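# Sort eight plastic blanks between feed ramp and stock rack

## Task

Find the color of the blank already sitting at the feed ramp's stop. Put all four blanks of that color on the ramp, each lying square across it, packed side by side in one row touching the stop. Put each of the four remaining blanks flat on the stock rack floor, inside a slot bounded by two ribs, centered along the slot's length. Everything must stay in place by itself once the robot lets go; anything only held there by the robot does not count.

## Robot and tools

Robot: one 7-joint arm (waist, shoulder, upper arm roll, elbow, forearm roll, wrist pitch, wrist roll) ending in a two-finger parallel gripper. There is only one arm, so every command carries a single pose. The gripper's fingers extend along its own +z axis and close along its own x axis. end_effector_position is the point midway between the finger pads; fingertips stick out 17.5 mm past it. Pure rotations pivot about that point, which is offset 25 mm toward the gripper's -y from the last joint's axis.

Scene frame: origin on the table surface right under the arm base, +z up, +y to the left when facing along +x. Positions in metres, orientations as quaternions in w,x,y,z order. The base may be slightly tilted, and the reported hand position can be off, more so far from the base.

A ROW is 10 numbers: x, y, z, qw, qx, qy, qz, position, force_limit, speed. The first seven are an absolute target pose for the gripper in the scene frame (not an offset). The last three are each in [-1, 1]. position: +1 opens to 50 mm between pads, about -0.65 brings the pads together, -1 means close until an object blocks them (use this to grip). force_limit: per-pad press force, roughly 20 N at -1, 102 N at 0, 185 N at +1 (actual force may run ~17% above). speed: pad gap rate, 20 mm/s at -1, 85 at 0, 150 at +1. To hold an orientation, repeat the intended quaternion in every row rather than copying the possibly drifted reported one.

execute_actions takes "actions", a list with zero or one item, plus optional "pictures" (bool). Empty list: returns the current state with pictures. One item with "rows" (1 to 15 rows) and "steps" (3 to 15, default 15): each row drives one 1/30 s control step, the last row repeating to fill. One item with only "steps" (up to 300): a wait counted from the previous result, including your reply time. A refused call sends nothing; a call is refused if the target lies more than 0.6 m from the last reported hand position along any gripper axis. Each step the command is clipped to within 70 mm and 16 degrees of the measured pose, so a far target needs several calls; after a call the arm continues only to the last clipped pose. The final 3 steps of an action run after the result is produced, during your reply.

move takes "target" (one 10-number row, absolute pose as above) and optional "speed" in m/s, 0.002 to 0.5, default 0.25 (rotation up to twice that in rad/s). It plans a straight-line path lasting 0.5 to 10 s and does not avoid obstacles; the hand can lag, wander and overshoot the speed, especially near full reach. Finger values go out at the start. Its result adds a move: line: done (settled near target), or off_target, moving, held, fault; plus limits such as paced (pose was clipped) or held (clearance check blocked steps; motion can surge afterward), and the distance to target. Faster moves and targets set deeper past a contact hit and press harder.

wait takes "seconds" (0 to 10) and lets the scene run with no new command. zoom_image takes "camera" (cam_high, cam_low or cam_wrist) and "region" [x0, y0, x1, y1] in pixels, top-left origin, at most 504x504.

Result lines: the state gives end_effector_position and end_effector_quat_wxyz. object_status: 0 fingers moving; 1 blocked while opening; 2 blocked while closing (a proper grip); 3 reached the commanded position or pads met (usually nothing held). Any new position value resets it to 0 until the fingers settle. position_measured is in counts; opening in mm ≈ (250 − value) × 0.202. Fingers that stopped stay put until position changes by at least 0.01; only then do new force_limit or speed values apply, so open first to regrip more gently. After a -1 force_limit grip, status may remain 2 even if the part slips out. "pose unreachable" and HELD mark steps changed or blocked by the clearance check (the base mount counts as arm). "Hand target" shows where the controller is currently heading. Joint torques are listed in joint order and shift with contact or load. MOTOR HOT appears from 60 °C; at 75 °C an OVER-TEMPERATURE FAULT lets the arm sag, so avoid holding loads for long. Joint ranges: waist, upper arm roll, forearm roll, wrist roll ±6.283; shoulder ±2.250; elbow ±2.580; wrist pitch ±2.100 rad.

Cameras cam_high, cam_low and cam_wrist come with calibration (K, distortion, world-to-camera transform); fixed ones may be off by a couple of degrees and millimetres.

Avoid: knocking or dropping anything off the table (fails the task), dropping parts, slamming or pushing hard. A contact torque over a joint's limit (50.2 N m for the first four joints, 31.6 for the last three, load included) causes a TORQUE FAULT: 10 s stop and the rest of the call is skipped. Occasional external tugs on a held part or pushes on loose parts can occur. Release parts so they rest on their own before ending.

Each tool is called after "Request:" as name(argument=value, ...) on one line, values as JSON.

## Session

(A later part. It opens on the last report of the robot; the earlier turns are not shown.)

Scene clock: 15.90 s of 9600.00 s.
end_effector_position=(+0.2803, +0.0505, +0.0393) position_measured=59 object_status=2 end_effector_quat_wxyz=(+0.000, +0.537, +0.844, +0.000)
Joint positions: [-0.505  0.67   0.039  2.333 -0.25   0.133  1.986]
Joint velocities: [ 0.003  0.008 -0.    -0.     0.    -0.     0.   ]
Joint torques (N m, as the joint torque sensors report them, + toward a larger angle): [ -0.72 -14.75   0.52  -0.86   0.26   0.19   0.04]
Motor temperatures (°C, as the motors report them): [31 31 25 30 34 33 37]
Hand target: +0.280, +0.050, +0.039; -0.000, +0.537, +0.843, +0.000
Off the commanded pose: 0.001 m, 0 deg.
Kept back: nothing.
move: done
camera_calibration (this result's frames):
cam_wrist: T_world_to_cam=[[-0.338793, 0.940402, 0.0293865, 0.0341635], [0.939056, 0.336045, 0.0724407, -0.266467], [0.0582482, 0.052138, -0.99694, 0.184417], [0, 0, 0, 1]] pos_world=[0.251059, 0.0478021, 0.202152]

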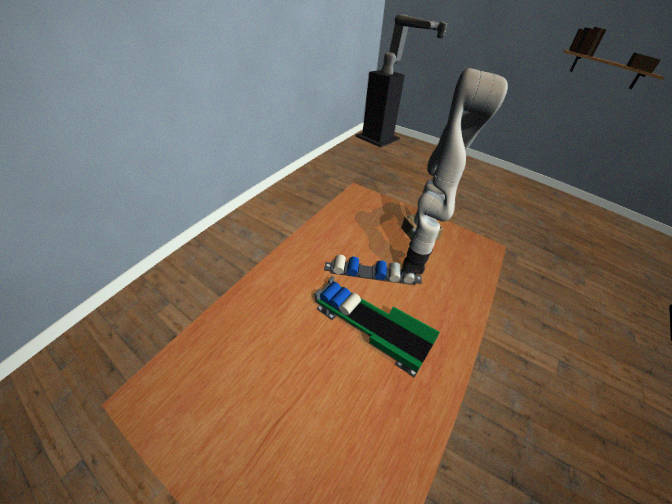

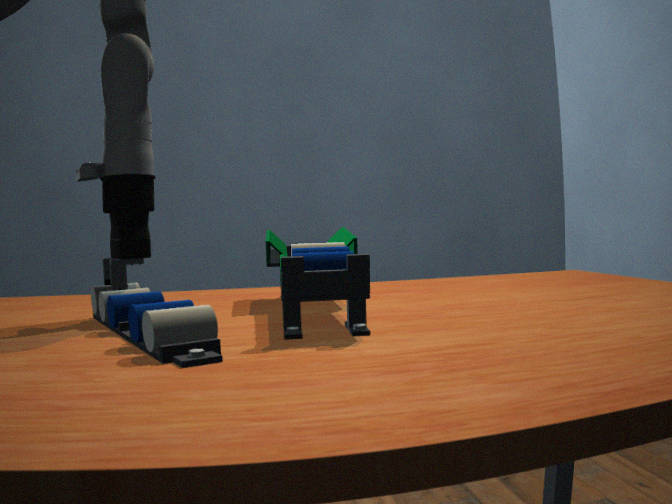

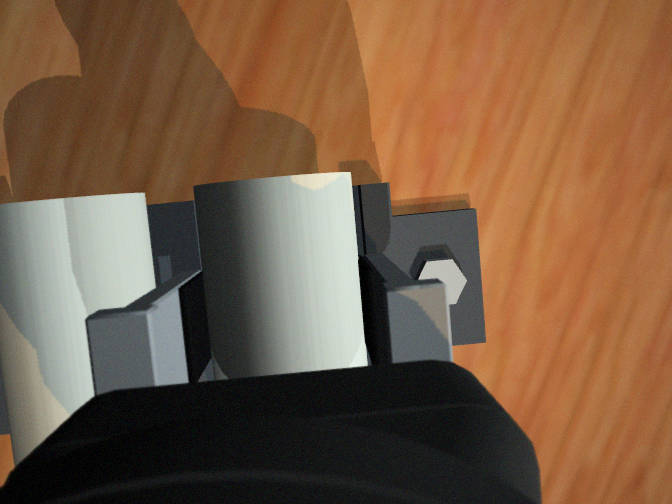

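Request:
execute_actions(actions=[{"rows": [[0.2802,0.0505,0.0388,0,0.5373,0.8434,0,-1,-0.4,-0.3],[0.2804,0.0508,0.0384,0,0.5373,0.8434,0,-1,-0.4,-0.3],[0.2805,0.051,0.0379,0,0.5373,0.8434,0,-1,-0.4,-0.3],[0.2806,0.0511,0.0374,0,0.5373,0.8434,0,-1,-0.4,-0.3],[0.2806,0.0511,0.0369,0,0.5373,0.8434,0,-1,-0.4,-0.3],[0.2806,0.0511,0.0365,0,0.5373,0.8434,0,-1,-0.4,-0.3],[0.2806,0.0511,0.0362,0,0.5373,0.8434,0,-1,-0.4,-0.3],[0.2806,0.0511,0.036,0,0.5373,0.8434,0,-1,-0.4,-0.3],[0.2806,0.0511,0.036,0,0.5373,0.8434,0,-1,-0.4,-0.3],[0.2806,0.0511,0.036,0,0.5373,0.8434,0,-1,-0.4,-0.3],[0.2806,0.0511,0.036,0,0.5373,0.8434,0,0.84,-0.4,-0.6]], "steps": 15}])

Request:
execute_actions(actions=[{"rows": [[0.2806,0.0511,0.0362,0,0.5373,0.8434,0,0.84,-0.4,-0.6],[0.2806,0.0511,0.0368,0,0.5373,0.8434,0,0.84,-0.4,-0.6],[0.2806,0.0511,0.0385,0,0.5373,0.8434,0,0.84,-0.4,-0.6],[0.2806,0.0511,0.0414,0,0.5373,0.8434,0,0.84,-0.4,-0.6],[0.2806,0.0511,0.0452,0,0.5373,0.8434,0,0.84,-0.4,-0.6],[0.2806,0.0511,0.05,0,0.5373,0.8434,0,0.84,-0.4,-0.6],[0.2806,0.0511,0.0553,0,0.5373,0.8434,0,0.84,-0.4,-0.6],[0.2806,0.0511,0.0607,0,0.5373,0.8434,0,0.84,-0.4,-0.6],[0.2806,0.0511,0.066,0,0.5373,0.8434,0,0.84,-0.4,-0.6],[0.2806,0.0511,0.0708,0,0.5373,0.8434,0,0.84,-0.4,-0.6],[0.2806,0.0511,0.0746,0,0.5373,0.8434,0,0.84,-0.4,-0.6],[0.2806,0.0511,0.0775,0,0.5373,0.8434,0,0.84,-0.4,-0.6],[0.2806,0.0511,0.0792,0,0.5373,0.8434,0,0.84,-0.4,-0.6],[0.2806,0.0511,0.08,0,0.5373,0.8434,0,0.84,-0.4,-0.6]], "steps": 15}], pictures=true)

Request:
move(target=[0.5583, -0.0454, 0.137, 0, 0.7361, 0.6769, 0, 1, -0.4, 0], speed=0.35)

Scene clock: 17.13 s of 9600.00 s.
end_effector_position=(+0.2807, +0.0511, +0.0362) position_measured=46 object_status=0 end_effector_quat_wxyz=(+0.000, +0.537, +0.843, +0.000)
Joint positions: [-0.504  0.68   0.036  2.331 -0.252  0.124  1.985]
Joint velocities: [ 0.001  0.004 -0.002 -0.001 -0.002 -0.005  0.   ]
Joint torques (N m, as the joint torque sensors report them, + toward a larger angle): [ -0.64 -14.37   0.27  -1.21   0.09   0.37  -0.11]
Motor temperatures (°C, as the motors report them): [31 32 25 30 34 33 37]
Steps of this call (steps 1 to 25: nothing new was sent; steps 26 to 37: the first 12 steps of this action). Readings (end_effector_position | what the end effector reports):
26: (+0.2801, +0.0504, +0.0390) | position_measured=59 object_status=2
27: (+0.2801, +0.0505, +0.0388) | position_measured=59 object_status=2
29: (+0.2803, +0.0508, +0.0381) | position_measured=59 object_status=2
33: (+0.2806, +0.0510, +0.0365) | position_measured=59 object_status=2
37: the state above

Scene clock: 17.63 s of 9600.00 s.
end_effector_position=(+0.2808, +0.0516, +0.0652) position_measured=26 object_status=3 end_effector_quat_wxyz=(+0.001, +0.537, +0.844, +0.002)
Joint positions: [-0.534  0.588  0.077  2.326 -0.24   0.222  1.976]
Joint velocities: [-0.142 -0.389  0.205 -0.043  0.077  0.466 -0.061]
Joint torques (N m, as the joint torque sensors report them, + toward a larger angle): [  0.05 -13.98   0.71  -1.88  -0.1   -0.11   0.02]
Motor temperatures (°C, as the motors report them): [31 32 25 30 34 33 37]
Off your previous action's commanded pose: 0.000 m, 0 deg at its last step (step 3 of this call).
Steps of this call (steps 1 to 3: the last 3 steps of your previous action; steps 4 to 15: the first 12 steps of this action). Readings (end_effector_position | what the end effector reports):
4: (+0.2807, +0.0511, +0.0361) | position_measured=26 object_status=0
5: (+0.2807, +0.0512, +0.0363) | position_measured=26 object_status=0
7: (+0.2809, +0.0514, +0.0379) | position_measured=26 object_status=0
11: (+0.2814, +0.0518, +0.0485) | position_measured=26 object_status=3
15: the state above
camera_calibration (this result's frames):
cam_wrist: T_world_to_cam=[[-0.338838, 0.940352, 0.0304349, 0.0325461], [0.938914, 0.335895, 0.0749278, -0.269256], [0.0602356, 0.0539641, -0.996724, 0.209433], [0, 0, 0, 1]] pos_world=[0.251221, 0.0485351, 0.227931]

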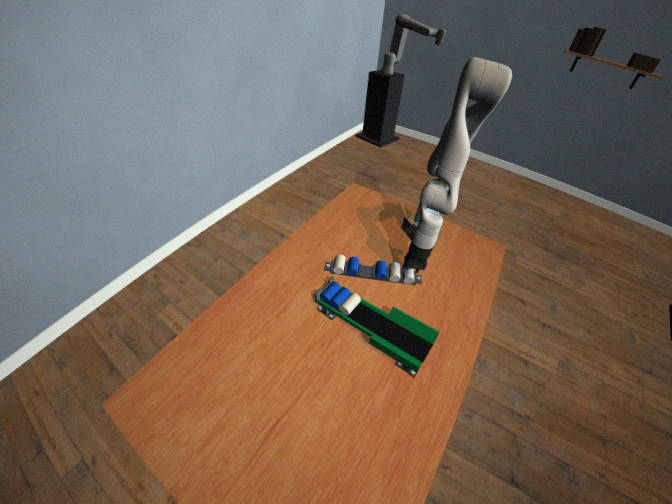

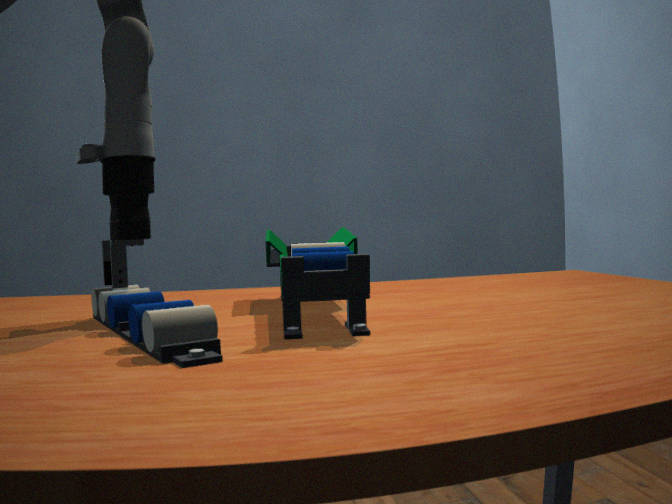

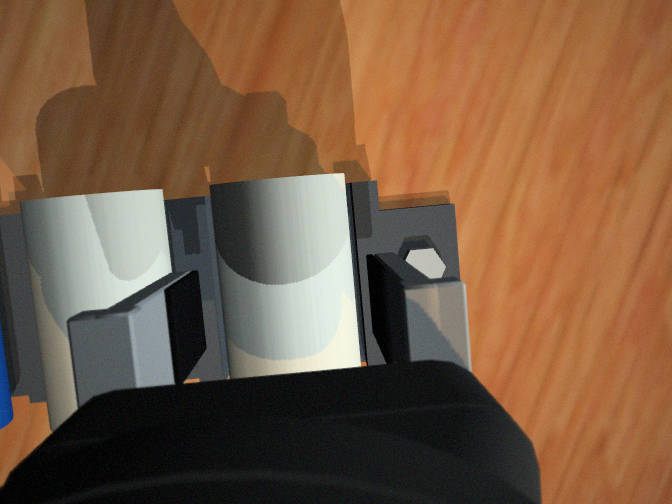

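Scene clock: 19.53 s of 9600.00 s.
end_effector_position=(+0.5583, -0.0453, +0.1383) position_measured=3 object_status=3 end_effector_quat_wxyz=(+0.001, +0.736, +0.676, -0.000)
Joint positions: [-0.319  0.858  0.313  1.285 -0.286  1.034  1.727]
Joint velocities: [ 0.004  0.016  0.001 -0.007 -0.     0.004 -0.001]
Joint torques (N m, as the joint torque sensors report them, + toward a larger angle): [  0.01 -23.44   2.29  -8.77   0.09  -0.09  -0.04]
Motor temperatures (°C, as the motors report them): [31 32 25 30 34 33 37]
Hand target: +0.558, -0.046, +0.138; +0.001, +0.737, +0.676, -0.001
Off your previous action's commanded pose: 0.005 m, 0 deg at its last step (step 3 of this call).
Off the commanded pose: 0.001 m, 0 deg.
Kept back: nothing.
move: done; limits=paced
camera_calibration (this result's frames):
cam_wrist: T_world_to_cam=[[0.175125, 0.984162, 0.0275121, -0.0691138], [0.981589, -0.176695, 0.0725401, -0.549403], [0.0762525, 0.014302, -0.996986, 0.260187], [0, 0, 0, 1]] pos_world=[0.531551, -0.0327787, 0.301158]

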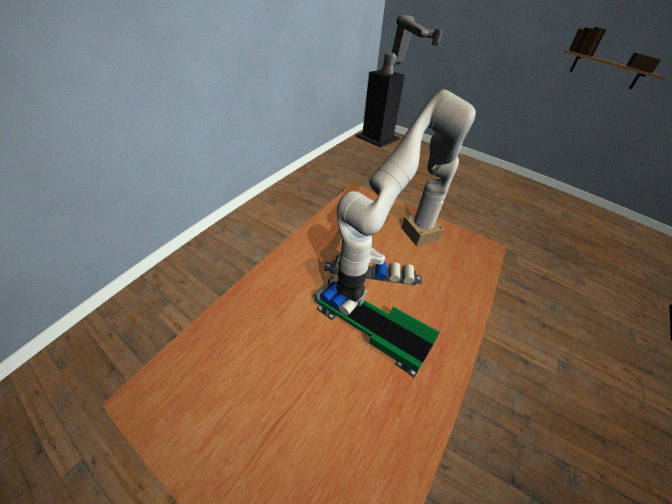

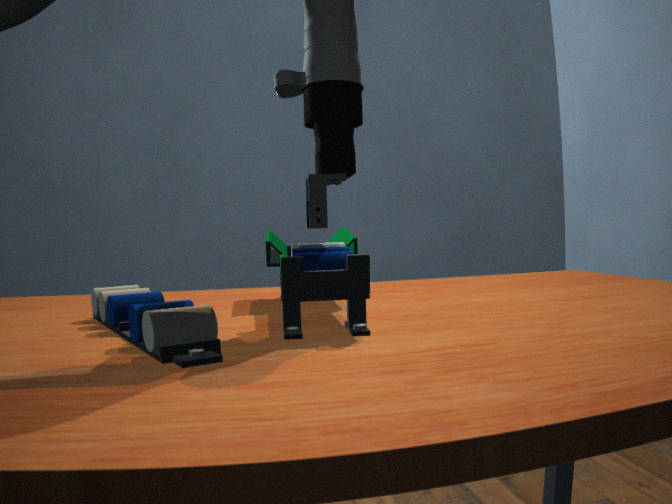

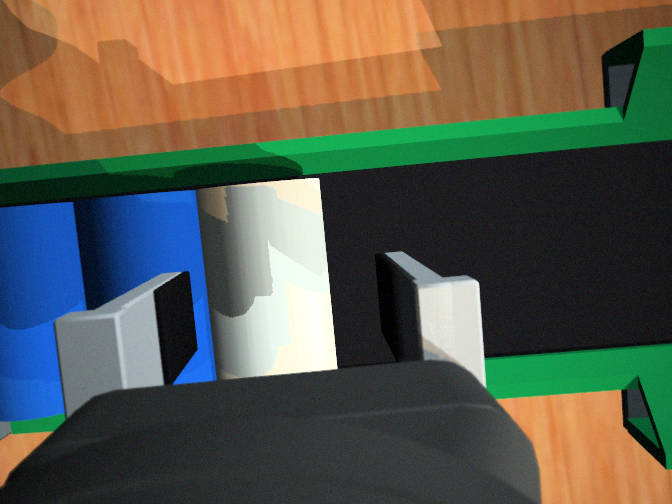

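Request:
execute_actions(actions=[{"rows": [[0.5582,-0.0454,0.136,0,0.7361,0.6769,0,1,-0.4,0],[0.5581,-0.0454,0.1342,0,0.7361,0.6769,0,1,-0.4,0],[0.558,-0.0454,0.1318,0,0.7361,0.6769,0,1,-0.4,0],[0.5579,-0.0454,0.129,0,0.7361,0.6769,0,1,-0.4,0],[0.5578,-0.0454,0.126,0,0.7361,0.6769,0,1,-0.4,0],[0.5578,-0.0454,0.123,0,0.7361,0.6769,0,1,-0.4,0],[0.5578,-0.0454,0.1202,0,0.7361,0.6769,0,1,-0.4,0],[0.5578,-0.0454,0.1177,0,0.7361,0.6769,0,1,-0.4,0],[0.5578,-0.0454,0.1156,0,0.7361,0.6769,0,1,-0.4,0],[0.5578,-0.0454,0.1139,0,0.7361,0.6769,0,1,-0.4,0],[0.5578,-0.0454,0.1126,0,0.7361,0.6769,0,1,-0.4,0],[0.5578,-0.0454,0.1116,0,0.7361,0.6769,0,1,-0.4,0],[0.5578,-0.0454,0.1108,0,0.7361,0.6769,0,1,-0.4,0],[0.5578,-0.0454,0.1102,0,0.7361,0.6769,0,1,-0.4,0],[0.5578,-0.0454,0.1097,0,0.7361,0.6769,0,1,-0.4,0]], "steps": 15}])

Request:
execute_actions(actions=[{"rows": [[0.5578,-0.045,0.1094,0,0.7361,0.6769,0,1,-0.4,0],[0.5579,-0.0444,0.1091,0,0.7361,0.6769,0,1,-0.4,0],[0.5579,-0.0438,0.1088,0,0.7361,0.6769,0,1,-0.4,0],[0.558,-0.0432,0.1085,0,0.7361,0.6769,0,1,-0.4,0],[0.558,-0.0426,0.1081,0,0.7361,0.6769,0,1,-0.4,0],[0.5581,-0.042,0.1077,0,0.7361,0.6769,0,1,-0.4,0],[0.5581,-0.0414,0.1073,0,0.7361,0.6769,0,1,-0.4,0],[0.5582,-0.0408,0.1068,0,0.7361,0.6769,0,1,-0.4,0],[0.5582,-0.0402,0.1062,0,0.7361,0.6769,0,1,-0.4,0],[0.5583,-0.0397,0.1054,0,0.7361,0.6769,0,1,-0.4,0],[0.5583,-0.0393,0.1044,0,0.7361,0.6769,0,1,-0.4,0],[0.5583,-0.0389,0.1032,0,0.7361,0.6769,0,1,-0.4,0],[0.5584,-0.0385,0.1019,0,0.7361,0.6769,0,1,-0.4,0],[0.5584,-0.0381,0.1005,0,0.7361,0.6769,0,1,-0.4,0],[0.5584,-0.0378,0.0991,0,0.7361,0.6769,0,1,-0.4,0]], "steps": 15}])

Request:
execute_actions(actions=[{"rows": [[0.5585,-0.0375,0.0977,0,0.7361,0.6769,0,1,-0.4,0],[0.5585,-0.0372,0.0964,0,0.7361,0.6769,0,1,-0.4,0],[0.5585,-0.0369,0.0952,0,0.7361,0.6769,0,1,-0.4,0],[0.5586,-0.0367,0.0942,0,0.7361,0.6769,0,1,-0.4,0],[0.5586,-0.0365,0.0934,0,0.7361,0.6769,0,1,-0.4,0],[0.5586,-0.0364,0.0929,0,0.7361,0.6769,0,1,-0.4,0],[0.5586,-0.0364,0.0927,0,0.7361,0.6769,0,-1,-0.4,-0.3]], "steps": 15}], pictures=true)

Scene clock: 21.57 s of 9600.00 s.
end_effector_position=(+0.5577, -0.0453, +0.1143) position_measured=3 object_status=3 end_effector_quat_wxyz=(-0.000, +0.736, +0.677, -0.000)
Joint positions: [-0.314  0.89   0.303  1.305 -0.296  0.984  1.737]
Joint velocities: [ 0.006  0.063 -0.019  0.035 -0.019 -0.097  0.014]
Joint torques (N m, as the joint torque sensors report them, + toward a larger angle): [ -0.4  -24.36   2.46  -7.78   0.11   0.2    0.16]
Motor temperatures (°C, as the motors report them): [31 32 25 30 34 33 37]
Steps of this call (steps 1 to 49: nothing new was sent; steps 50 to 61: the first 12 steps of this action). Readings (end_effector_position | what the end effector reports):
50: (+0.5580, -0.0456, +0.1373) | position_measured=3 object_status=3
51: (+0.5582, -0.0457, +0.1365) | position_measured=3 object_status=3
53: (+0.5581, -0.0456, +0.1334) | position_measured=3 object_status=3
57: (+0.5578, -0.0454, +0.1232) | position_measured=3 object_status=3
61: the state above

Scene clock: 22.07 s of 9600.00 s.
end_effector_position=(+0.5585, -0.0403, +0.1054) position_measured=3 object_status=3 end_effector_quat_wxyz=(+0.000, +0.736, +0.677, +0.000)
Joint positions: [-0.322  0.903  0.3    1.311 -0.299  0.964  1.73 ]
Joint velocities: [-0.019  0.04  -0.012  0.019 -0.011 -0.059 -0.014]
Joint torques (N m, as the joint torque sensors report them, + toward a larger angle): [ -0.18 -23.15   2.05  -7.3   -0.07   0.47  -0.17]
Motor temperatures (°C, as the motors report them): [31 32 25 30 34 33 37]
Off your previous action's commanded pose: 0.001 m, 0 deg at its last step (step 3 of this call).
Steps of this call (steps 1 to 3: the last 3 steps of your previous action; steps 4 to 15: the first 12 steps of this action). Readings (end_effector_position | what the end effector reports):
4: (+0.5578, -0.0452, +0.1104) | position_measured=3 object_status=3
5: (+0.5578, -0.0450, +0.1099) | position_measured=3 object_status=3
7: (+0.5580, -0.0444, +0.1093) | position_measured=3 object_status=3
11: (+0.5583, -0.0425, +0.1080) | position_measured=3 object_status=3
15: the state above

Scene clock: 22.57 s of 9600.00 s.
end_effector_position=(+0.5587, -0.0367, +0.0929) position_measured=59 object_status=0 end_effector_quat_wxyz=(+0.000, +0.736, +0.677, +0.000)
Joint positions: [-0.326  0.921  0.295  1.318 -0.304  0.94   1.728]
Joint velocities: [ 0.    -0.     0.001 -0.002  0.001  0.001 -0.   ]
Joint torques (N m, as the joint torque sensors report them, + toward a larger angle): [ -0.36 -23.74   2.55  -7.66   0.03   0.06  -0.06]
Motor temperatures (°C, as the motors report them): [31 32 25 30 34 33 37]
Off your previous action's commanded pose: 0.003 m, 0 deg at its last step (step 3 of this call).
Steps of this call (steps 1 to 3: the last 3 steps of your previous action; steps 4 to 15: the first 12 steps of this action). Readings (end_effector_position | what the end effector reports):
4: (+0.5585, -0.0387, +0.1005) | position_measured=3 object_status=3
5: (+0.5585, -0.0383, +0.0991) | position_measured=3 object_status=3
7: (+0.5586, -0.0376, +0.0965) | position_measured=3 object_status=3
11: (+0.5587, -0.0368, +0.0933) | position_measured=21 object_status=0
15: the state above
camera_calibration (this result's frames):
cam_wrist: T_world_to_cam=[[0.174089, 0.984299, 0.0291291, -0.0759842], [0.981804, -0.175774, 0.0718696, -0.545024], [0.0758613, 0.0160874, -0.996989, 0.215036], [0, 0, 0, 1]] pos_world=[0.532022, -0.0244693, 0.255772]

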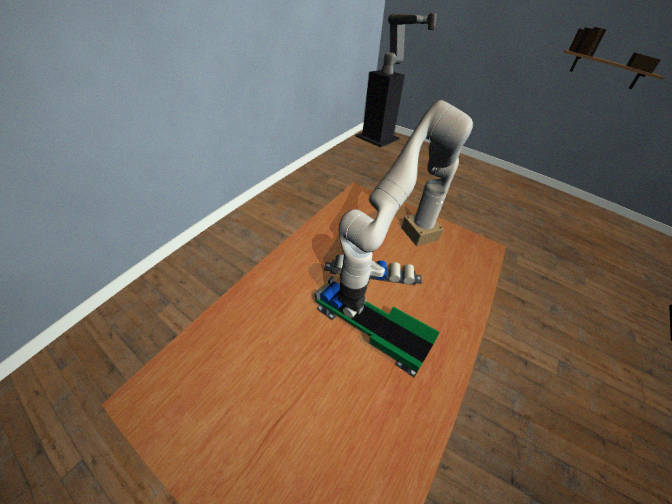

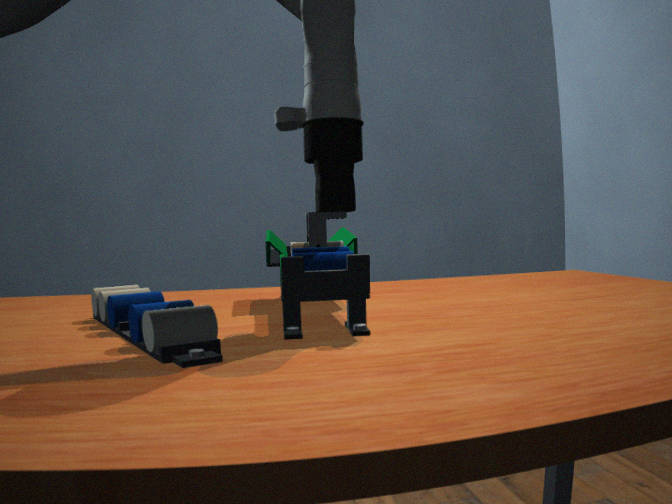

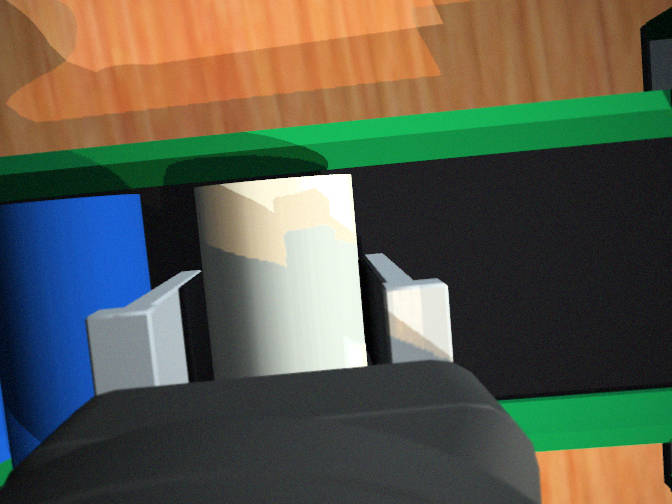

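Gripped. Transit to slot 3.

Request:
execute_actions(actions=[{"rows": [[0.5586,-0.0364,0.0928,0,0.7361,0.6769,0,-1,-0.4,-0.3],[0.5586,-0.0364,0.0935,0,0.7361,0.6769,0,-1,-0.4,-0.3],[0.5586,-0.0364,0.0951,0,0.7361,0.6769,0,-1,-0.4,-0.3],[0.5586,-0.0364,0.0979,0,0.7361,0.6769,0,-1,-0.4,-0.3],[0.5586,-0.0364,0.1016,0,0.7361,0.6769,0,-1,-0.4,-0.3],[0.5586,-0.0364,0.1061,0,0.7361,0.6769,0,-1,-0.4,-0.3],[0.5586,-0.0364,0.1112,0,0.7361,0.6769,0,-1,-0.4,-0.3],[0.5583,-0.0365,0.1165,0,0.7359,0.6771,0,-1,-0.4,-0.3],[0.5575,-0.0367,0.1216,0,0.7351,0.6779,0,-1,-0.4,-0.3],[0.5562,-0.0371,0.1261,0,0.7341,0.6791,0,-1,-0.4,-0.3],[0.5541,-0.0377,0.1298,0,0.7323,0.681,0,-1,-0.4,-0.3],[0.5512,-0.0385,0.1326,0,0.7298,0.6837,0,-1,-0.4,-0.3],[0.5473,-0.0396,0.1342,0,0.7266,0.6871,0,-1,-0.4,-0.3],[0.5426,-0.0409,0.1349,0,0.7225,0.6914,0,-1,-0.4,-0.3],[0.5369,-0.0425,0.135,0,0.7176,0.6964,0,-1,-0.4,-0.3]], "steps": 15}])

Request:
execute_actions(actions=[{"rows": [[0.5303,-0.0444,0.135,0,0.7119,0.7023,0,-1,-0.4,-0.3],[0.5228,-0.0465,0.135,0,0.7054,0.7088,0,-1,-0.4,-0.3],[0.5146,-0.0488,0.135,0,0.698,0.7161,0,-1,-0.4,-0.3],[0.5056,-0.0513,0.135,0,0.69,0.7238,0,-1,-0.4,-0.3],[0.496,-0.054,0.135,0,0.6814,0.7319,0,-1,-0.4,-0.3],[0.4859,-0.0568,0.135,0,0.6722,0.7403,0,-1,-0.4,-0.3],[0.4754,-0.0598,0.135,0,0.6625,0.7491,0,-1,-0.4,-0.3],[0.4647,-0.0628,0.135,0,0.6524,0.7579,0,-1,-0.4,-0.3],[0.4538,-0.0659,0.1349,0,0.6421,0.7666,0,-1,-0.4,-0.3],[0.4428,-0.069,0.1345,0,0.6318,0.7752,0,-1,-0.4,-0.3],[0.4321,-0.072,0.1333,0,0.6213,0.7836,0,-1,-0.4,-0.3],[0.4216,-0.075,0.1314,0,0.611,0.7917,0,-1,-0.4,-0.3],[0.4115,-0.0778,0.1285,0,0.6011,0.7992,0,-1,-0.4,-0.3],[0.4019,-0.0805,0.1247,0,0.5916,0.8063,0,-1,-0.4,-0.3],[0.3929,-0.083,0.1202,0,0.5825,0.8128,0,-1,-0.4,-0.3]], "steps": 15}])

Request:
execute_actions(actions=[{"rows": [[0.3847,-0.0853,0.115,0,0.5742,0.8187,0,-1,-0.4,-0.3],[0.3772,-0.0874,0.1094,0,0.5666,0.824,0,-1,-0.4,-0.3],[0.3706,-0.0893,0.1035,0,0.5598,0.8286,0,-1,-0.4,-0.3],[0.3649,-0.0909,0.0976,0,0.554,0.8325,0,-1,-0.4,-0.3],[0.3602,-0.0922,0.092,0,0.549,0.8358,0,-1,-0.4,-0.3],[0.3563,-0.0933,0.0868,0,0.5451,0.8384,0,-1,-0.4,-0.3],[0.3534,-0.0941,0.0823,0,0.542,0.8404,0,-1,-0.4,-0.3],[0.3513,-0.0947,0.0785,0,0.5398,0.8418,0,-1,-0.4,-0.3],[0.35,-0.0951,0.0756,0,0.5385,0.8426,0,-1,-0.4,-0.3],[0.3492,-0.0953,0.0737,0,0.5376,0.8432,0,-1,-0.4,-0.3],[0.3489,-0.0954,0.0725,0,0.5373,0.8434,0,-1,-0.4,-0.3],[0.3489,-0.0954,0.072,0,0.5373,0.8434,0,-1,-0.4,-0.3]], "steps": 15}])

Request:
execute_actions(actions=[{"rows": [[0.3489,-0.0954,0.072,0,0.5373,0.8434,0,-1,-0.4,-0.3]], "steps": 6}], pictures=true)

Scene clock: 23.57 s of 9600.00 s.
end_effector_position=(+0.5568, -0.0370, +0.1240) position_measured=59 object_status=2 end_effector_quat_wxyz=(+0.001, +0.734, +0.679, +0.001)
Joint positions: [-0.33   0.872  0.305  1.309 -0.291  0.996  1.725]
Joint velocities: [-0.001 -0.257  0.017  0.081  0.071  0.138  0.105]
Joint torques (N m, as the joint torque sensors report them, + toward a larger angle): [ -0.04 -23.7    2.79  -7.8    0.15  -0.04   0.1 ]
Motor temperatures (°C, as the motors report them): [31 32 25 30 34 33 37]
Off your previous action's commanded pose: 0.000 m, 0 deg at its last step (step 3 of this call).
Steps of this call (steps 1 to 3: the last 3 steps of your previous action; steps 4 to 18: nothing new was sent; steps 19 to 30: the first 12 steps of this action). Readings (end_effector_position | what the end effector reports):
19: (+0.5587, -0.0367, +0.0929) | position_measured=59 object_status=2
20: (+0.5587, -0.0367, +0.0931) | position_measured=59 object_status=2
22: (+0.5585, -0.0364, +0.0944) | position_measured=59 object_status=2
26: (+0.5584, -0.0361, +0.1059) | position_measured=59 object_status=2
30: the state above

Scene clock: 24.07 s of 9600.00 s.
end_effector_position=(+0.4676, -0.0613, +0.1338) position_measured=59 object_status=2 end_effector_quat_wxyz=(-0.009, +0.656, +0.755, -0.011)
Joint positions: [-0.297  0.709  0.264  1.62  -0.229  0.866  1.974]
Joint velocities: [ 0.147 -0.41  -0.133  0.946  0.18  -0.472  0.778]
Joint torques (N m, as the joint torque sensors report them, + toward a larger angle): [ -0.22 -19.96   1.83  -7.26   0.77   0.35  -0.08]
Motor temperatures (°C, as the motors report them): [31 32 25 30 34 33 37]
Off your previous action's commanded pose: 0.013 m, 2 deg at its last step (step 3 of this call).
Steps of this call (steps 1 to 3: the last 3 steps of your previous action; steps 4 to 15: the first 12 steps of this action). Readings (end_effector_position | what the end effector reports):
4: (+0.5451, -0.0402, +0.1337) | position_measured=59 object_status=2
5: (+0.5407, -0.0413, +0.1344) | position_measured=59 object_status=2
7: (+0.5308, -0.0441, +0.1350) | position_measured=59 object_status=2
11: (+0.5032, -0.0516, +0.1349) | position_measured=59 object_status=2
15: the state above

Scene clock: 24.57 s of 9600.00 s.
end_effector_position=(+0.3523, -0.0942, +0.0819) position_measured=59 object_status=2 end_effector_quat_wxyz=(-0.006, +0.542, +0.840, -0.010)
Joint positions: [-0.161  0.634  0.154  2.053 -0.192  0.482  2.335]
Joint velocities: [ 0.357  0.176 -0.299  0.445 -0.136 -0.757  0.465]
Joint torques (N m, as the joint torque sensors report them, + toward a larger angle): [ -1.07 -16.05   1.2   -5.48   0.16  -0.19   0.06]
Motor temperatures (°C, as the motors report them): [31 32 25 30 34 33 37]
Off your previous action's commanded pose: 0.049 m, 7 deg at its last step (step 3 of this call).
Steps of this call (steps 1 to 3: the last 3 steps of your previous action; steps 4 to 15: the first 12 steps of this action). Readings (end_effector_position | what the end effector reports):
4: (+0.4286, -0.0720, +0.1284) | position_measured=59 object_status=2
5: (+0.4190, -0.0746, +0.1258) | position_measured=59 object_status=2
7: (+0.4006, -0.0795, +0.1191) | position_measured=59 object_status=2
11: (+0.3697, -0.0881, +0.1007) | position_measured=59 object_status=2
15: the state above

Scene clock: 24.77 s of 9600.00 s.
end_effector_position=(+0.3494, -0.0940, +0.0722) position_measured=59 object_status=2 end_effector_quat_wxyz=(-0.000, +0.536, +0.844, -0.000)
Joint positions: [-0.127  0.644  0.121  2.086 -0.207  0.418  2.375]
Joint velocities: [ 0.033  0.001 -0.016  0.013 -0.016 -0.03   0.026]
Joint torques (N m, as the joint torque sensors report them, + toward a larger angle): [  0.03 -16.81   1.14  -3.67   0.     0.28   0.06]
Motor temperatures (°C, as the motors report them): [31 32 25 30 34 33 37]
Off your previous action's commanded pose: 0.002 m, 0 deg at its last step (step 3 of this call).
Steps of this call (steps 1 to 3: the last 3 steps of your previous action; steps 4 to 6: the first 3 steps of this action). Readings (end_effector_position | what the end effector reports):
4: (+0.3491, -0.0941, +0.0726) | position_measured=59 object_status=2
5: (+0.3493, -0.0940, +0.0723) | position_measured=59 object_status=2
6: the state above
camera_calibration (this result's frames):
cam_wrist: T_world_to_cam=[[-0.341797, 0.93932, 0.0292072, 0.193466], [0.938052, 0.339126, 0.0710745, -0.284415], [0.0568568, 0.0516909, -0.997043, 0.221122], [0, 0, 0, 1]] pos_world=[0.32035, -0.0967044, 0.235032]

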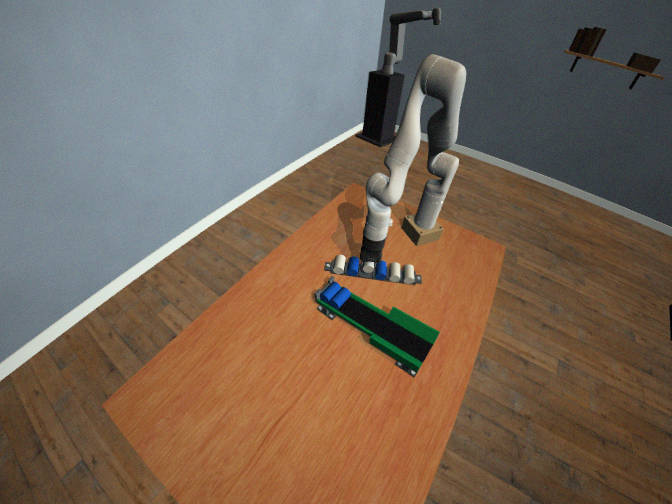

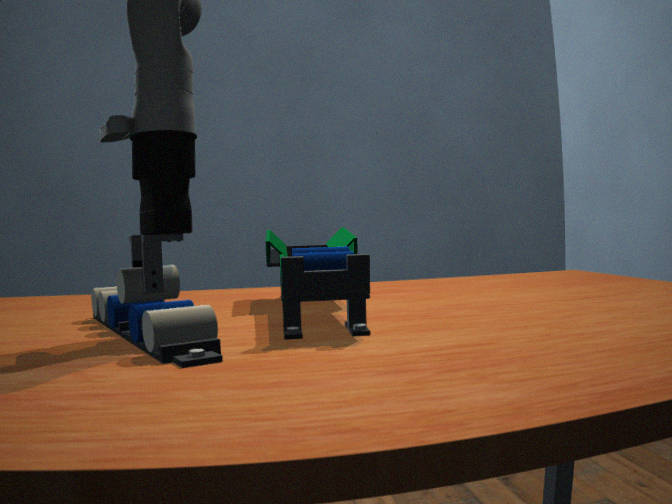

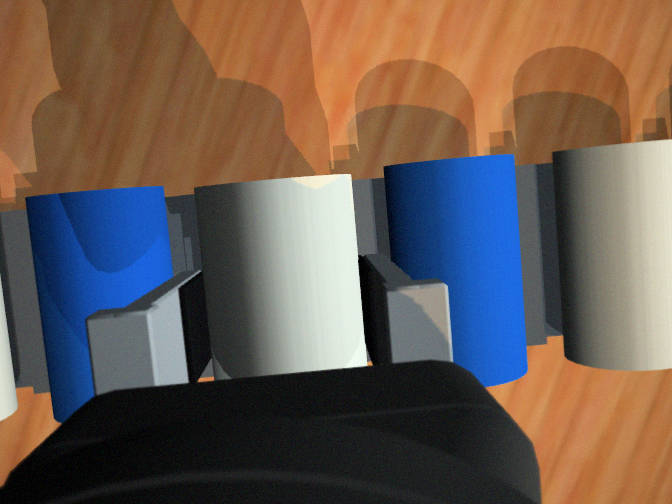

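Request:
move(target=[0.3481, -0.0963, 0.04, 0, 0.5373, 0.8434, 0, -1, -0.4, -0.3], speed=0.09)

Request:
zoom_image(camera="cam_low", region=[70, 250, 230, 370])

Request:
zoom_image(camera="cam_wrist", region=[100, 130, 460, 280])

Scene clock: 25.77 s of 9600.00 s.
end_effector_position=(+0.3484, -0.0962, +0.0403) position_measured=59 object_status=2 end_effector_quat_wxyz=(+0.000, +0.537, +0.844, +0.000)
Joint positions: [-0.098  0.723  0.09   2.097 -0.224  0.325  2.394]
Joint velocities: [ 0.002  0.005  0.     0.001 -0.001 -0.     0.001]
Joint torques (N m, as the joint torque sensors report them, + toward a larger angle): [  0.18 -17.5    0.74  -2.98   0.22  -0.04  -0.22]
Motor temperatures (°C, as the motors report them): [31 32 25 30 34 33 37]
Hand target: +0.348, -0.096, +0.040; -0.000, +0.537, +0.843, +0.000
Off your previous action's commanded pose: 0.001 m, 0 deg at its last step (step 3 of this call).
Off the commanded pose: 0.000 m, 0 deg.
Kept back: nothing.
move: done
camera_calibration (this result's frames):
cam_wrist: T_world_to_cam=[[-0.338699, 0.940443, 0.0291551, 0.195168], [0.939106, 0.335984, 0.0720758, -0.281131], [0.0579875, 0.0517917, -0.996973, 0.189098], [0, 0, 0, 1]] pos_world=[0.31915, -0.0988824, 0.203098]

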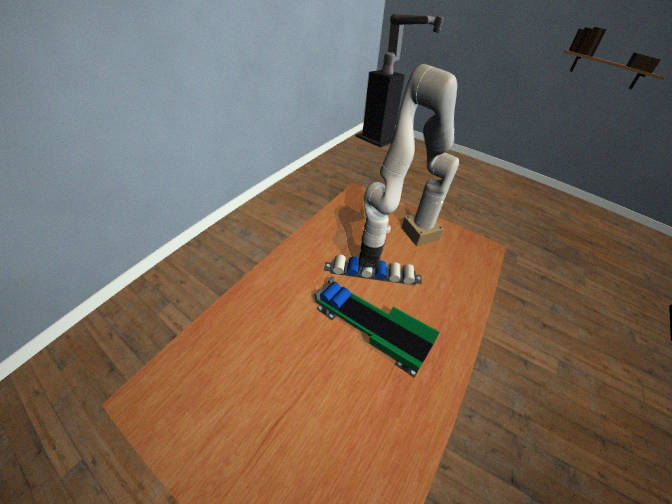

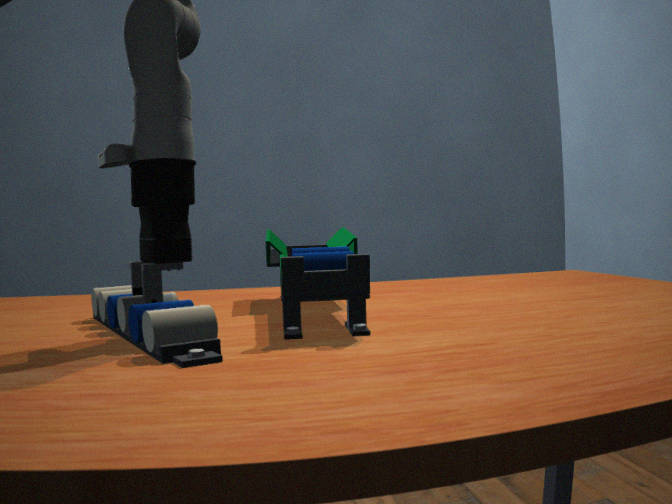

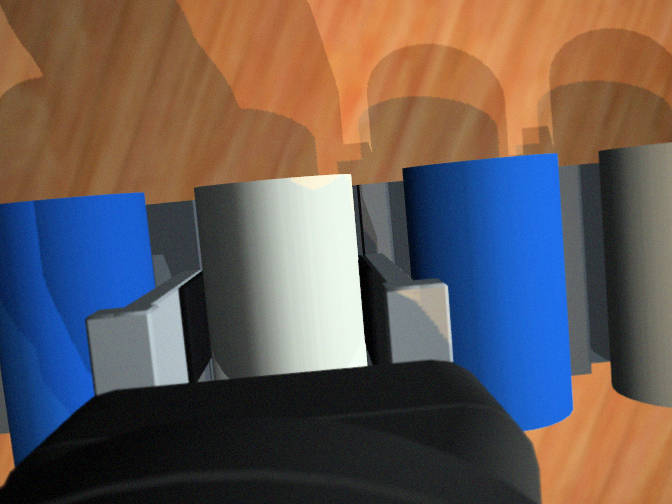

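Region (70, 250, 230, 370) of cam_low's 672x504 image, scaled by 3.150, with more detail than that image has; it fills the top 378 rows of this view, and the rest is white.

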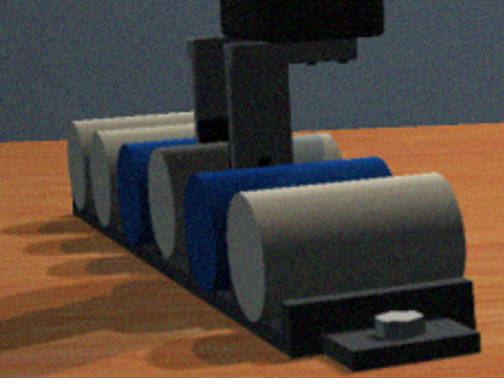

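Region (100, 130, 460, 280) of cam_wrist's 672x504 image, scaled by 1.400; it fills the top 210 rows of this view, and the rest is white.

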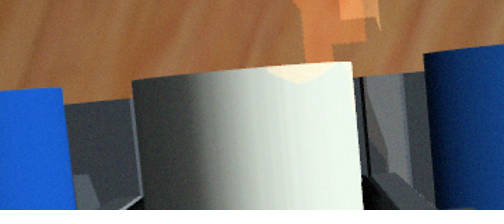

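Request:
execute_actions(actions=[{"rows": [[0.3482,-0.0963,0.0397,0,0.5373,0.8434,0,-1,-0.4,-0.3],[0.3483,-0.0962,0.0392,0,0.5373,0.8434,0,-1,-0.4,-0.3],[0.3483,-0.0962,0.0387,0,0.5373,0.8434,0,-1,-0.4,-0.3],[0.3483,-0.0962,0.0382,0,0.5373,0.8434,0,-1,-0.4,-0.3],[0.3483,-0.0962,0.0377,0,0.5373,0.8434,0,-1,-0.4,-0.3],[0.3483,-0.0962,0.0374,0,0.5373,0.8434,0,-1,-0.4,-0.3],[0.3483,-0.0962,0.0372,0,0.5373,0.8434,0,-1,-0.4,-0.3],[0.3483,-0.0962,0.0372,0,0.5373,0.8434,0,-1,-0.4,-0.3],[0.3483,-0.0962,0.0372,0,0.5373,0.8434,0,0.84,-0.4,-0.6]], "steps": 12}])

Request:
execute_actions(actions=[{"rows": [[0.3483,-0.0962,0.0375,0,0.5373,0.8434,0,0.84,-0.4,-0.6],[0.3483,-0.0962,0.0385,0,0.5373,0.8434,0,0.84,-0.4,-0.6],[0.3483,-0.0962,0.0409,0,0.5373,0.8434,0,0.84,-0.4,-0.6],[0.3483,-0.0962,0.0446,0,0.5373,0.8434,0,0.84,-0.4,-0.6],[0.3483,-0.0962,0.0493,0,0.5373,0.8434,0,0.84,-0.4,-0.6],[0.3483,-0.0962,0.0547,0,0.5373,0.8434,0,0.84,-0.4,-0.6],[0.3483,-0.0961,0.06,0,0.5373,0.8434,0,0.84,-0.4,-0.6],[0.348,-0.0956,0.0647,0,0.5373,0.8434,0,0.84,-0.4,-0.6],[0.3475,-0.0945,0.0684,0,0.5373,0.8434,0,0.84,-0.4,-0.6],[0.3466,-0.0925,0.0708,0,0.5373,0.8434,0,0.84,-0.4,-0.6],[0.3452,-0.0896,0.0718,0,0.5373,0.8434,0,0.84,-0.4,-0.6],[0.3435,-0.0859,0.072,0,0.5373,0.8434,0,0.84,-0.4,-0.6],[0.3415,-0.0816,0.072,0,0.5373,0.8434,0,0.84,-0.4,-0.6],[0.3393,-0.0768,0.072,0,0.5373,0.8434,0,0.84,-0.4,-0.6],[0.337,-0.0717,0.072,0,0.5373,0.8434,0,0.84,-0.4,-0.6]], "steps": 15}])

Request:
execute_actions(actions=[{"rows": [[0.3346,-0.0666,0.072,0,0.5373,0.8434,0,0.84,-0.4,-0.6],[0.3324,-0.0618,0.072,0,0.5373,0.8434,0,0.84,-0.4,-0.6],[0.3304,-0.0575,0.072,0,0.5373,0.8434,0,0.84,-0.4,-0.6],[0.3287,-0.0538,0.072,0,0.5373,0.8434,0,0.84,-0.4,-0.6],[0.3273,-0.0509,0.0719,0,0.5373,0.8434,0,0.84,-0.4,-0.6],[0.3264,-0.0489,0.0712,0,0.5373,0.8434,0,0.84,-0.4,-0.6],[0.3259,-0.0478,0.0696,0,0.5373,0.8434,0,0.84,-0.4,-0.6],[0.3256,-0.0473,0.0669,0,0.5373,0.8434,0,0.84,-0.4,-0.6],[0.3256,-0.0472,0.0634,0,0.5373,0.8434,0,0.84,-0.4,-0.6],[0.3256,-0.0472,0.0591,0,0.5373,0.8434,0,0.84,-0.4,-0.6],[0.3256,-0.0472,0.0545,0,0.5373,0.8434,0,0.84,-0.4,-0.6],[0.3256,-0.0472,0.0499,0,0.5373,0.8434,0,0.84,-0.4,-0.6],[0.3256,-0.0472,0.0456,0,0.5373,0.8434,0,0.84,-0.4,-0.6],[0.3256,-0.0472,0.0421,0,0.5373,0.8434,0,0.84,-0.4,-0.6],[0.3256,-0.0472,0.0394,0,0.5373,0.8434,0,0.84,-0.4,-0.6]], "steps": 15}])

Request:
execute_actions(actions=[{"rows": [[0.3256,-0.0472,0.0378,0,0.5373,0.8434,0,0.84,-0.4,-0.6],[0.3256,-0.0472,0.0371,0,0.5373,0.8434,0,0.84,-0.4,-0.6],[0.3256,-0.0472,0.037,0,0.5373,0.8434,0,0.84,-0.4,-0.6],[0.3256,-0.0472,0.037,0,0.5373,0.8434,0,0.84,-0.4,-0.6],[0.3256,-0.0472,0.037,0,0.5373,0.8434,0,0.84,-0.4,-0.6],[0.3256,-0.0472,0.037,0,0.5373,0.8434,0,0.84,-0.4,-0.6],[0.3256,-0.0472,0.037,0,0.5373,0.8434,0,-1,-0.4,-0.4]], "steps": 14}], pictures=true)

Scene clock: 27.20 s of 9600.00 s.
end_effector_position=(+0.3484, -0.0962, +0.0374) position_measured=54 object_status=0 end_effector_quat_wxyz=(+0.000, +0.537, +0.843, +0.000)
Joint positions: [-0.097  0.73   0.088  2.097 -0.226  0.318  2.395]
Joint velocities: [ 0.001  0.006 -0.003  0.001 -0.001 -0.008  0.001]
Joint torques (N m, as the joint torque sensors report them, + toward a larger angle): [ -0.56 -17.25   0.86  -3.16   0.24   0.28   0.09]
Motor temperatures (°C, as the motors report them): [31 32 25 30 34 33 37]
Steps of this call (steps 1 to 34: nothing new was sent; steps 35 to 43: the first 9 steps of this action). Readings (end_effector_position | what the end effector reports):
35: (+0.3482, -0.0963, +0.0400) | position_measured=59 object_status=2
36: (+0.3482, -0.0963, +0.0397) | position_measured=59 object_status=2
38: (+0.3482, -0.0963, +0.0389) | position_measured=59 object_status=2
42: (+0.3483, -0.0962, +0.0375) | position_measured=59 object_status=2
43: the state above

Scene clock: 27.70 s of 9600.00 s.
end_effector_position=(+0.3476, -0.0926, +0.0676) position_measured=26 object_status=3 end_effector_quat_wxyz=(+0.001, +0.537, +0.844, +0.000)
Joint positions: [-0.126  0.651  0.116  2.098 -0.213  0.396  2.376]
Joint velocities: [-0.226 -0.218  0.085  0.12   0.003  0.132 -0.155]
Joint torques (N m, as the joint torque sensors report them, + toward a larger angle): [ -1.28 -14.92   0.09  -2.32  -0.23   0.55  -0.05]
Motor temperatures (°C, as the motors report them): [31 32 25 30 34 33 37]
Off your previous action's commanded pose: 0.000 m, 0 deg at its last step (step 3 of this call).
Steps of this call (steps 1 to 3: the last 3 steps of your previous action; steps 4 to 15: the first 12 steps of this action). Readings (end_effector_position | what the end effector reports):
4: (+0.3485, -0.0962, +0.0374) | position_measured=27 object_status=0
5: (+0.3485, -0.0962, +0.0377) | position_measured=26 object_status=0
7: (+0.3487, -0.0960, +0.0399) | position_measured=26 object_status=0
11: (+0.3490, -0.0958, +0.0527) | position_measured=26 object_status=3
15: the state above

Scene clock: 28.20 s of 9600.00 s.
end_effector_position=(+0.3246, -0.0485, +0.0597) position_measured=26 object_status=3 end_effector_quat_wxyz=(-0.002, +0.539, +0.842, -0.001)
Joint positions: [-0.235  0.644  0.107  2.193 -0.247  0.314  2.294]
Joint velocities: [ 0.073  0.278 -0.127  0.042 -0.066 -0.337  0.043]
Joint torques (N m, as the joint torque sensors report them, + toward a larger angle): [  0.13 -14.99   1.01  -2.78   0.1   -0.13   0.04]
Motor temperatures (°C, as the motors report them): [31 32 25 30 34 33 37]
Off your previous action's commanded pose: 0.012 m, 0 deg at its last step (step 3 of this call).
Steps of this call (steps 1 to 3: the last 3 steps of your previous action; steps 4 to 15: the first 12 steps of this action). Readings (end_effector_position | what the end effector reports):
4: (+0.3398, -0.0790, +0.0710) | position_measured=26 object_status=3
5: (+0.3379, -0.0746, +0.0712) | position_measured=26 object_status=3
7: (+0.3339, -0.0657, +0.0715) | position_measured=26 object_status=3
11: (+0.3268, -0.0516, +0.0703) | position_measured=26 object_status=3
15: the state above

Scene clock: 28.67 s of 9600.00 s.
end_effector_position=(+0.3261, -0.0470, +0.0374) position_measured=59 object_status=0 end_effector_quat_wxyz=(+0.000, +0.537, +0.844, +0.000)
Joint positions: [-0.218  0.705  0.078  2.198 -0.26   0.241  2.305]
Joint velocities: [ 0.001  0.    -0.001  0.001  0.     0.001  0.001]
Joint torques (N m, as the joint torque sensors report them, + toward a larger angle): [ -0.08 -15.07   1.17  -2.15   0.21  -0.26  -0.02]
Motor temperatures (°C, as the motors report them): [31 32 25 30 34 33 37]
Off your previous action's commanded pose: 0.009 m, 0 deg at its last step (step 3 of this call).
Steps of this call (steps 1 to 3: the last 3 steps of your previous action; steps 4 to 14: the first 11 steps of this action). Readings (end_effector_position | what the end effector reports):
4: (+0.3250, -0.0476, +0.0452) | position_measured=26 object_status=3
5: (+0.3253, -0.0474, +0.0423) | position_measured=26 object_status=3
7: (+0.3261, -0.0469, +0.0389) | position_measured=26 object_status=3
11: (+0.3262, -0.0469, +0.0376) | position_measured=43 object_status=0
14: the state above
camera_calibration (this result's frames):
cam_wrist: T_world_to_cam=[[-0.338738, 0.940431, 0.0290845, 0.141456], [0.939058, 0.335997, 0.0726377, -0.276487], [0.0585385, 0.0519172, -0.996934, 0.184848], [0, 0, 0, 1]] pos_world=[0.296733, -0.0497274, 0.200251]

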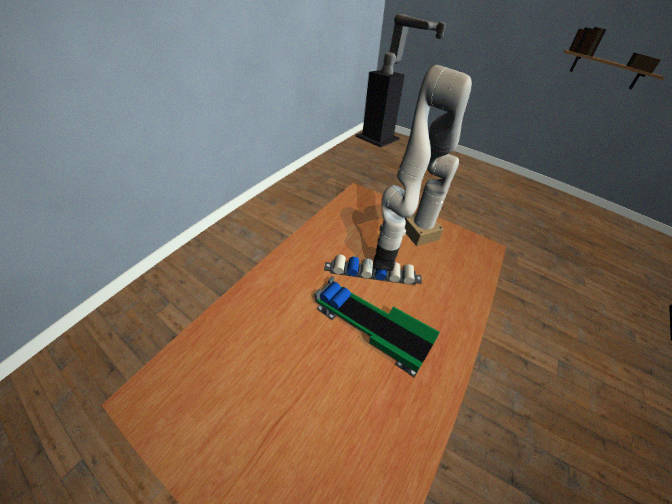

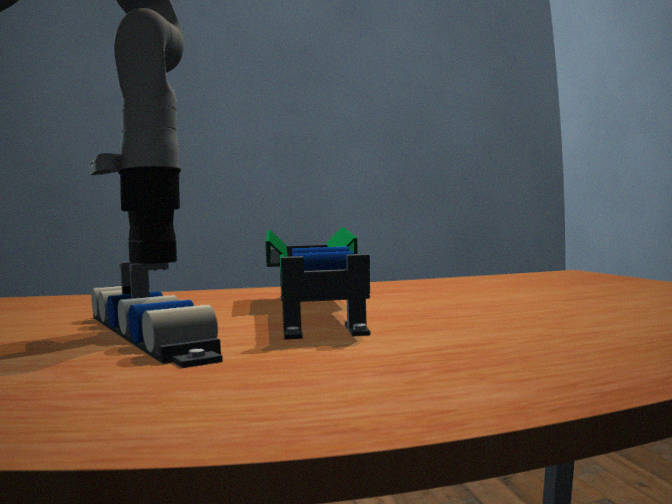

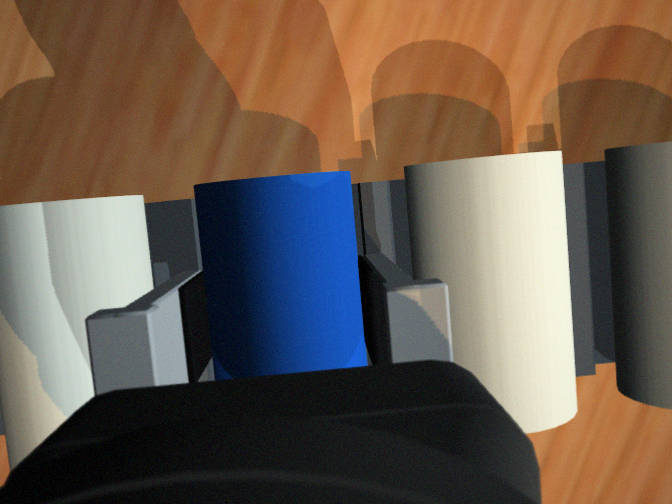

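Request:
zoom_image(camera="cam_wrist", region=[0, 130, 460, 280])

Request:
zoom_image(camera="cam_wrist", region=[90, 160, 250, 240])

Region (0, 130, 460, 280) of cam_wrist's 672x504 image, scaled by 1.096; it fills the top 164 rows of this view, and the rest is white.

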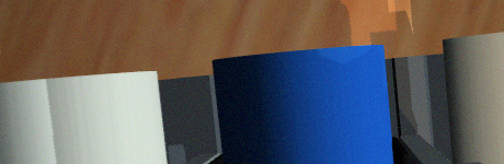

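Region (90, 160, 250, 240) of cam_wrist's 672x504 image, scaled by 3.150.

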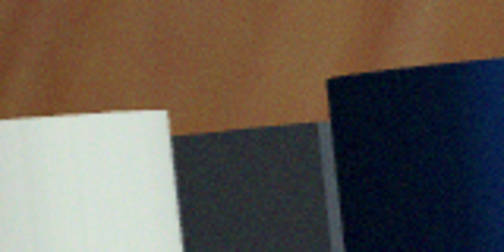

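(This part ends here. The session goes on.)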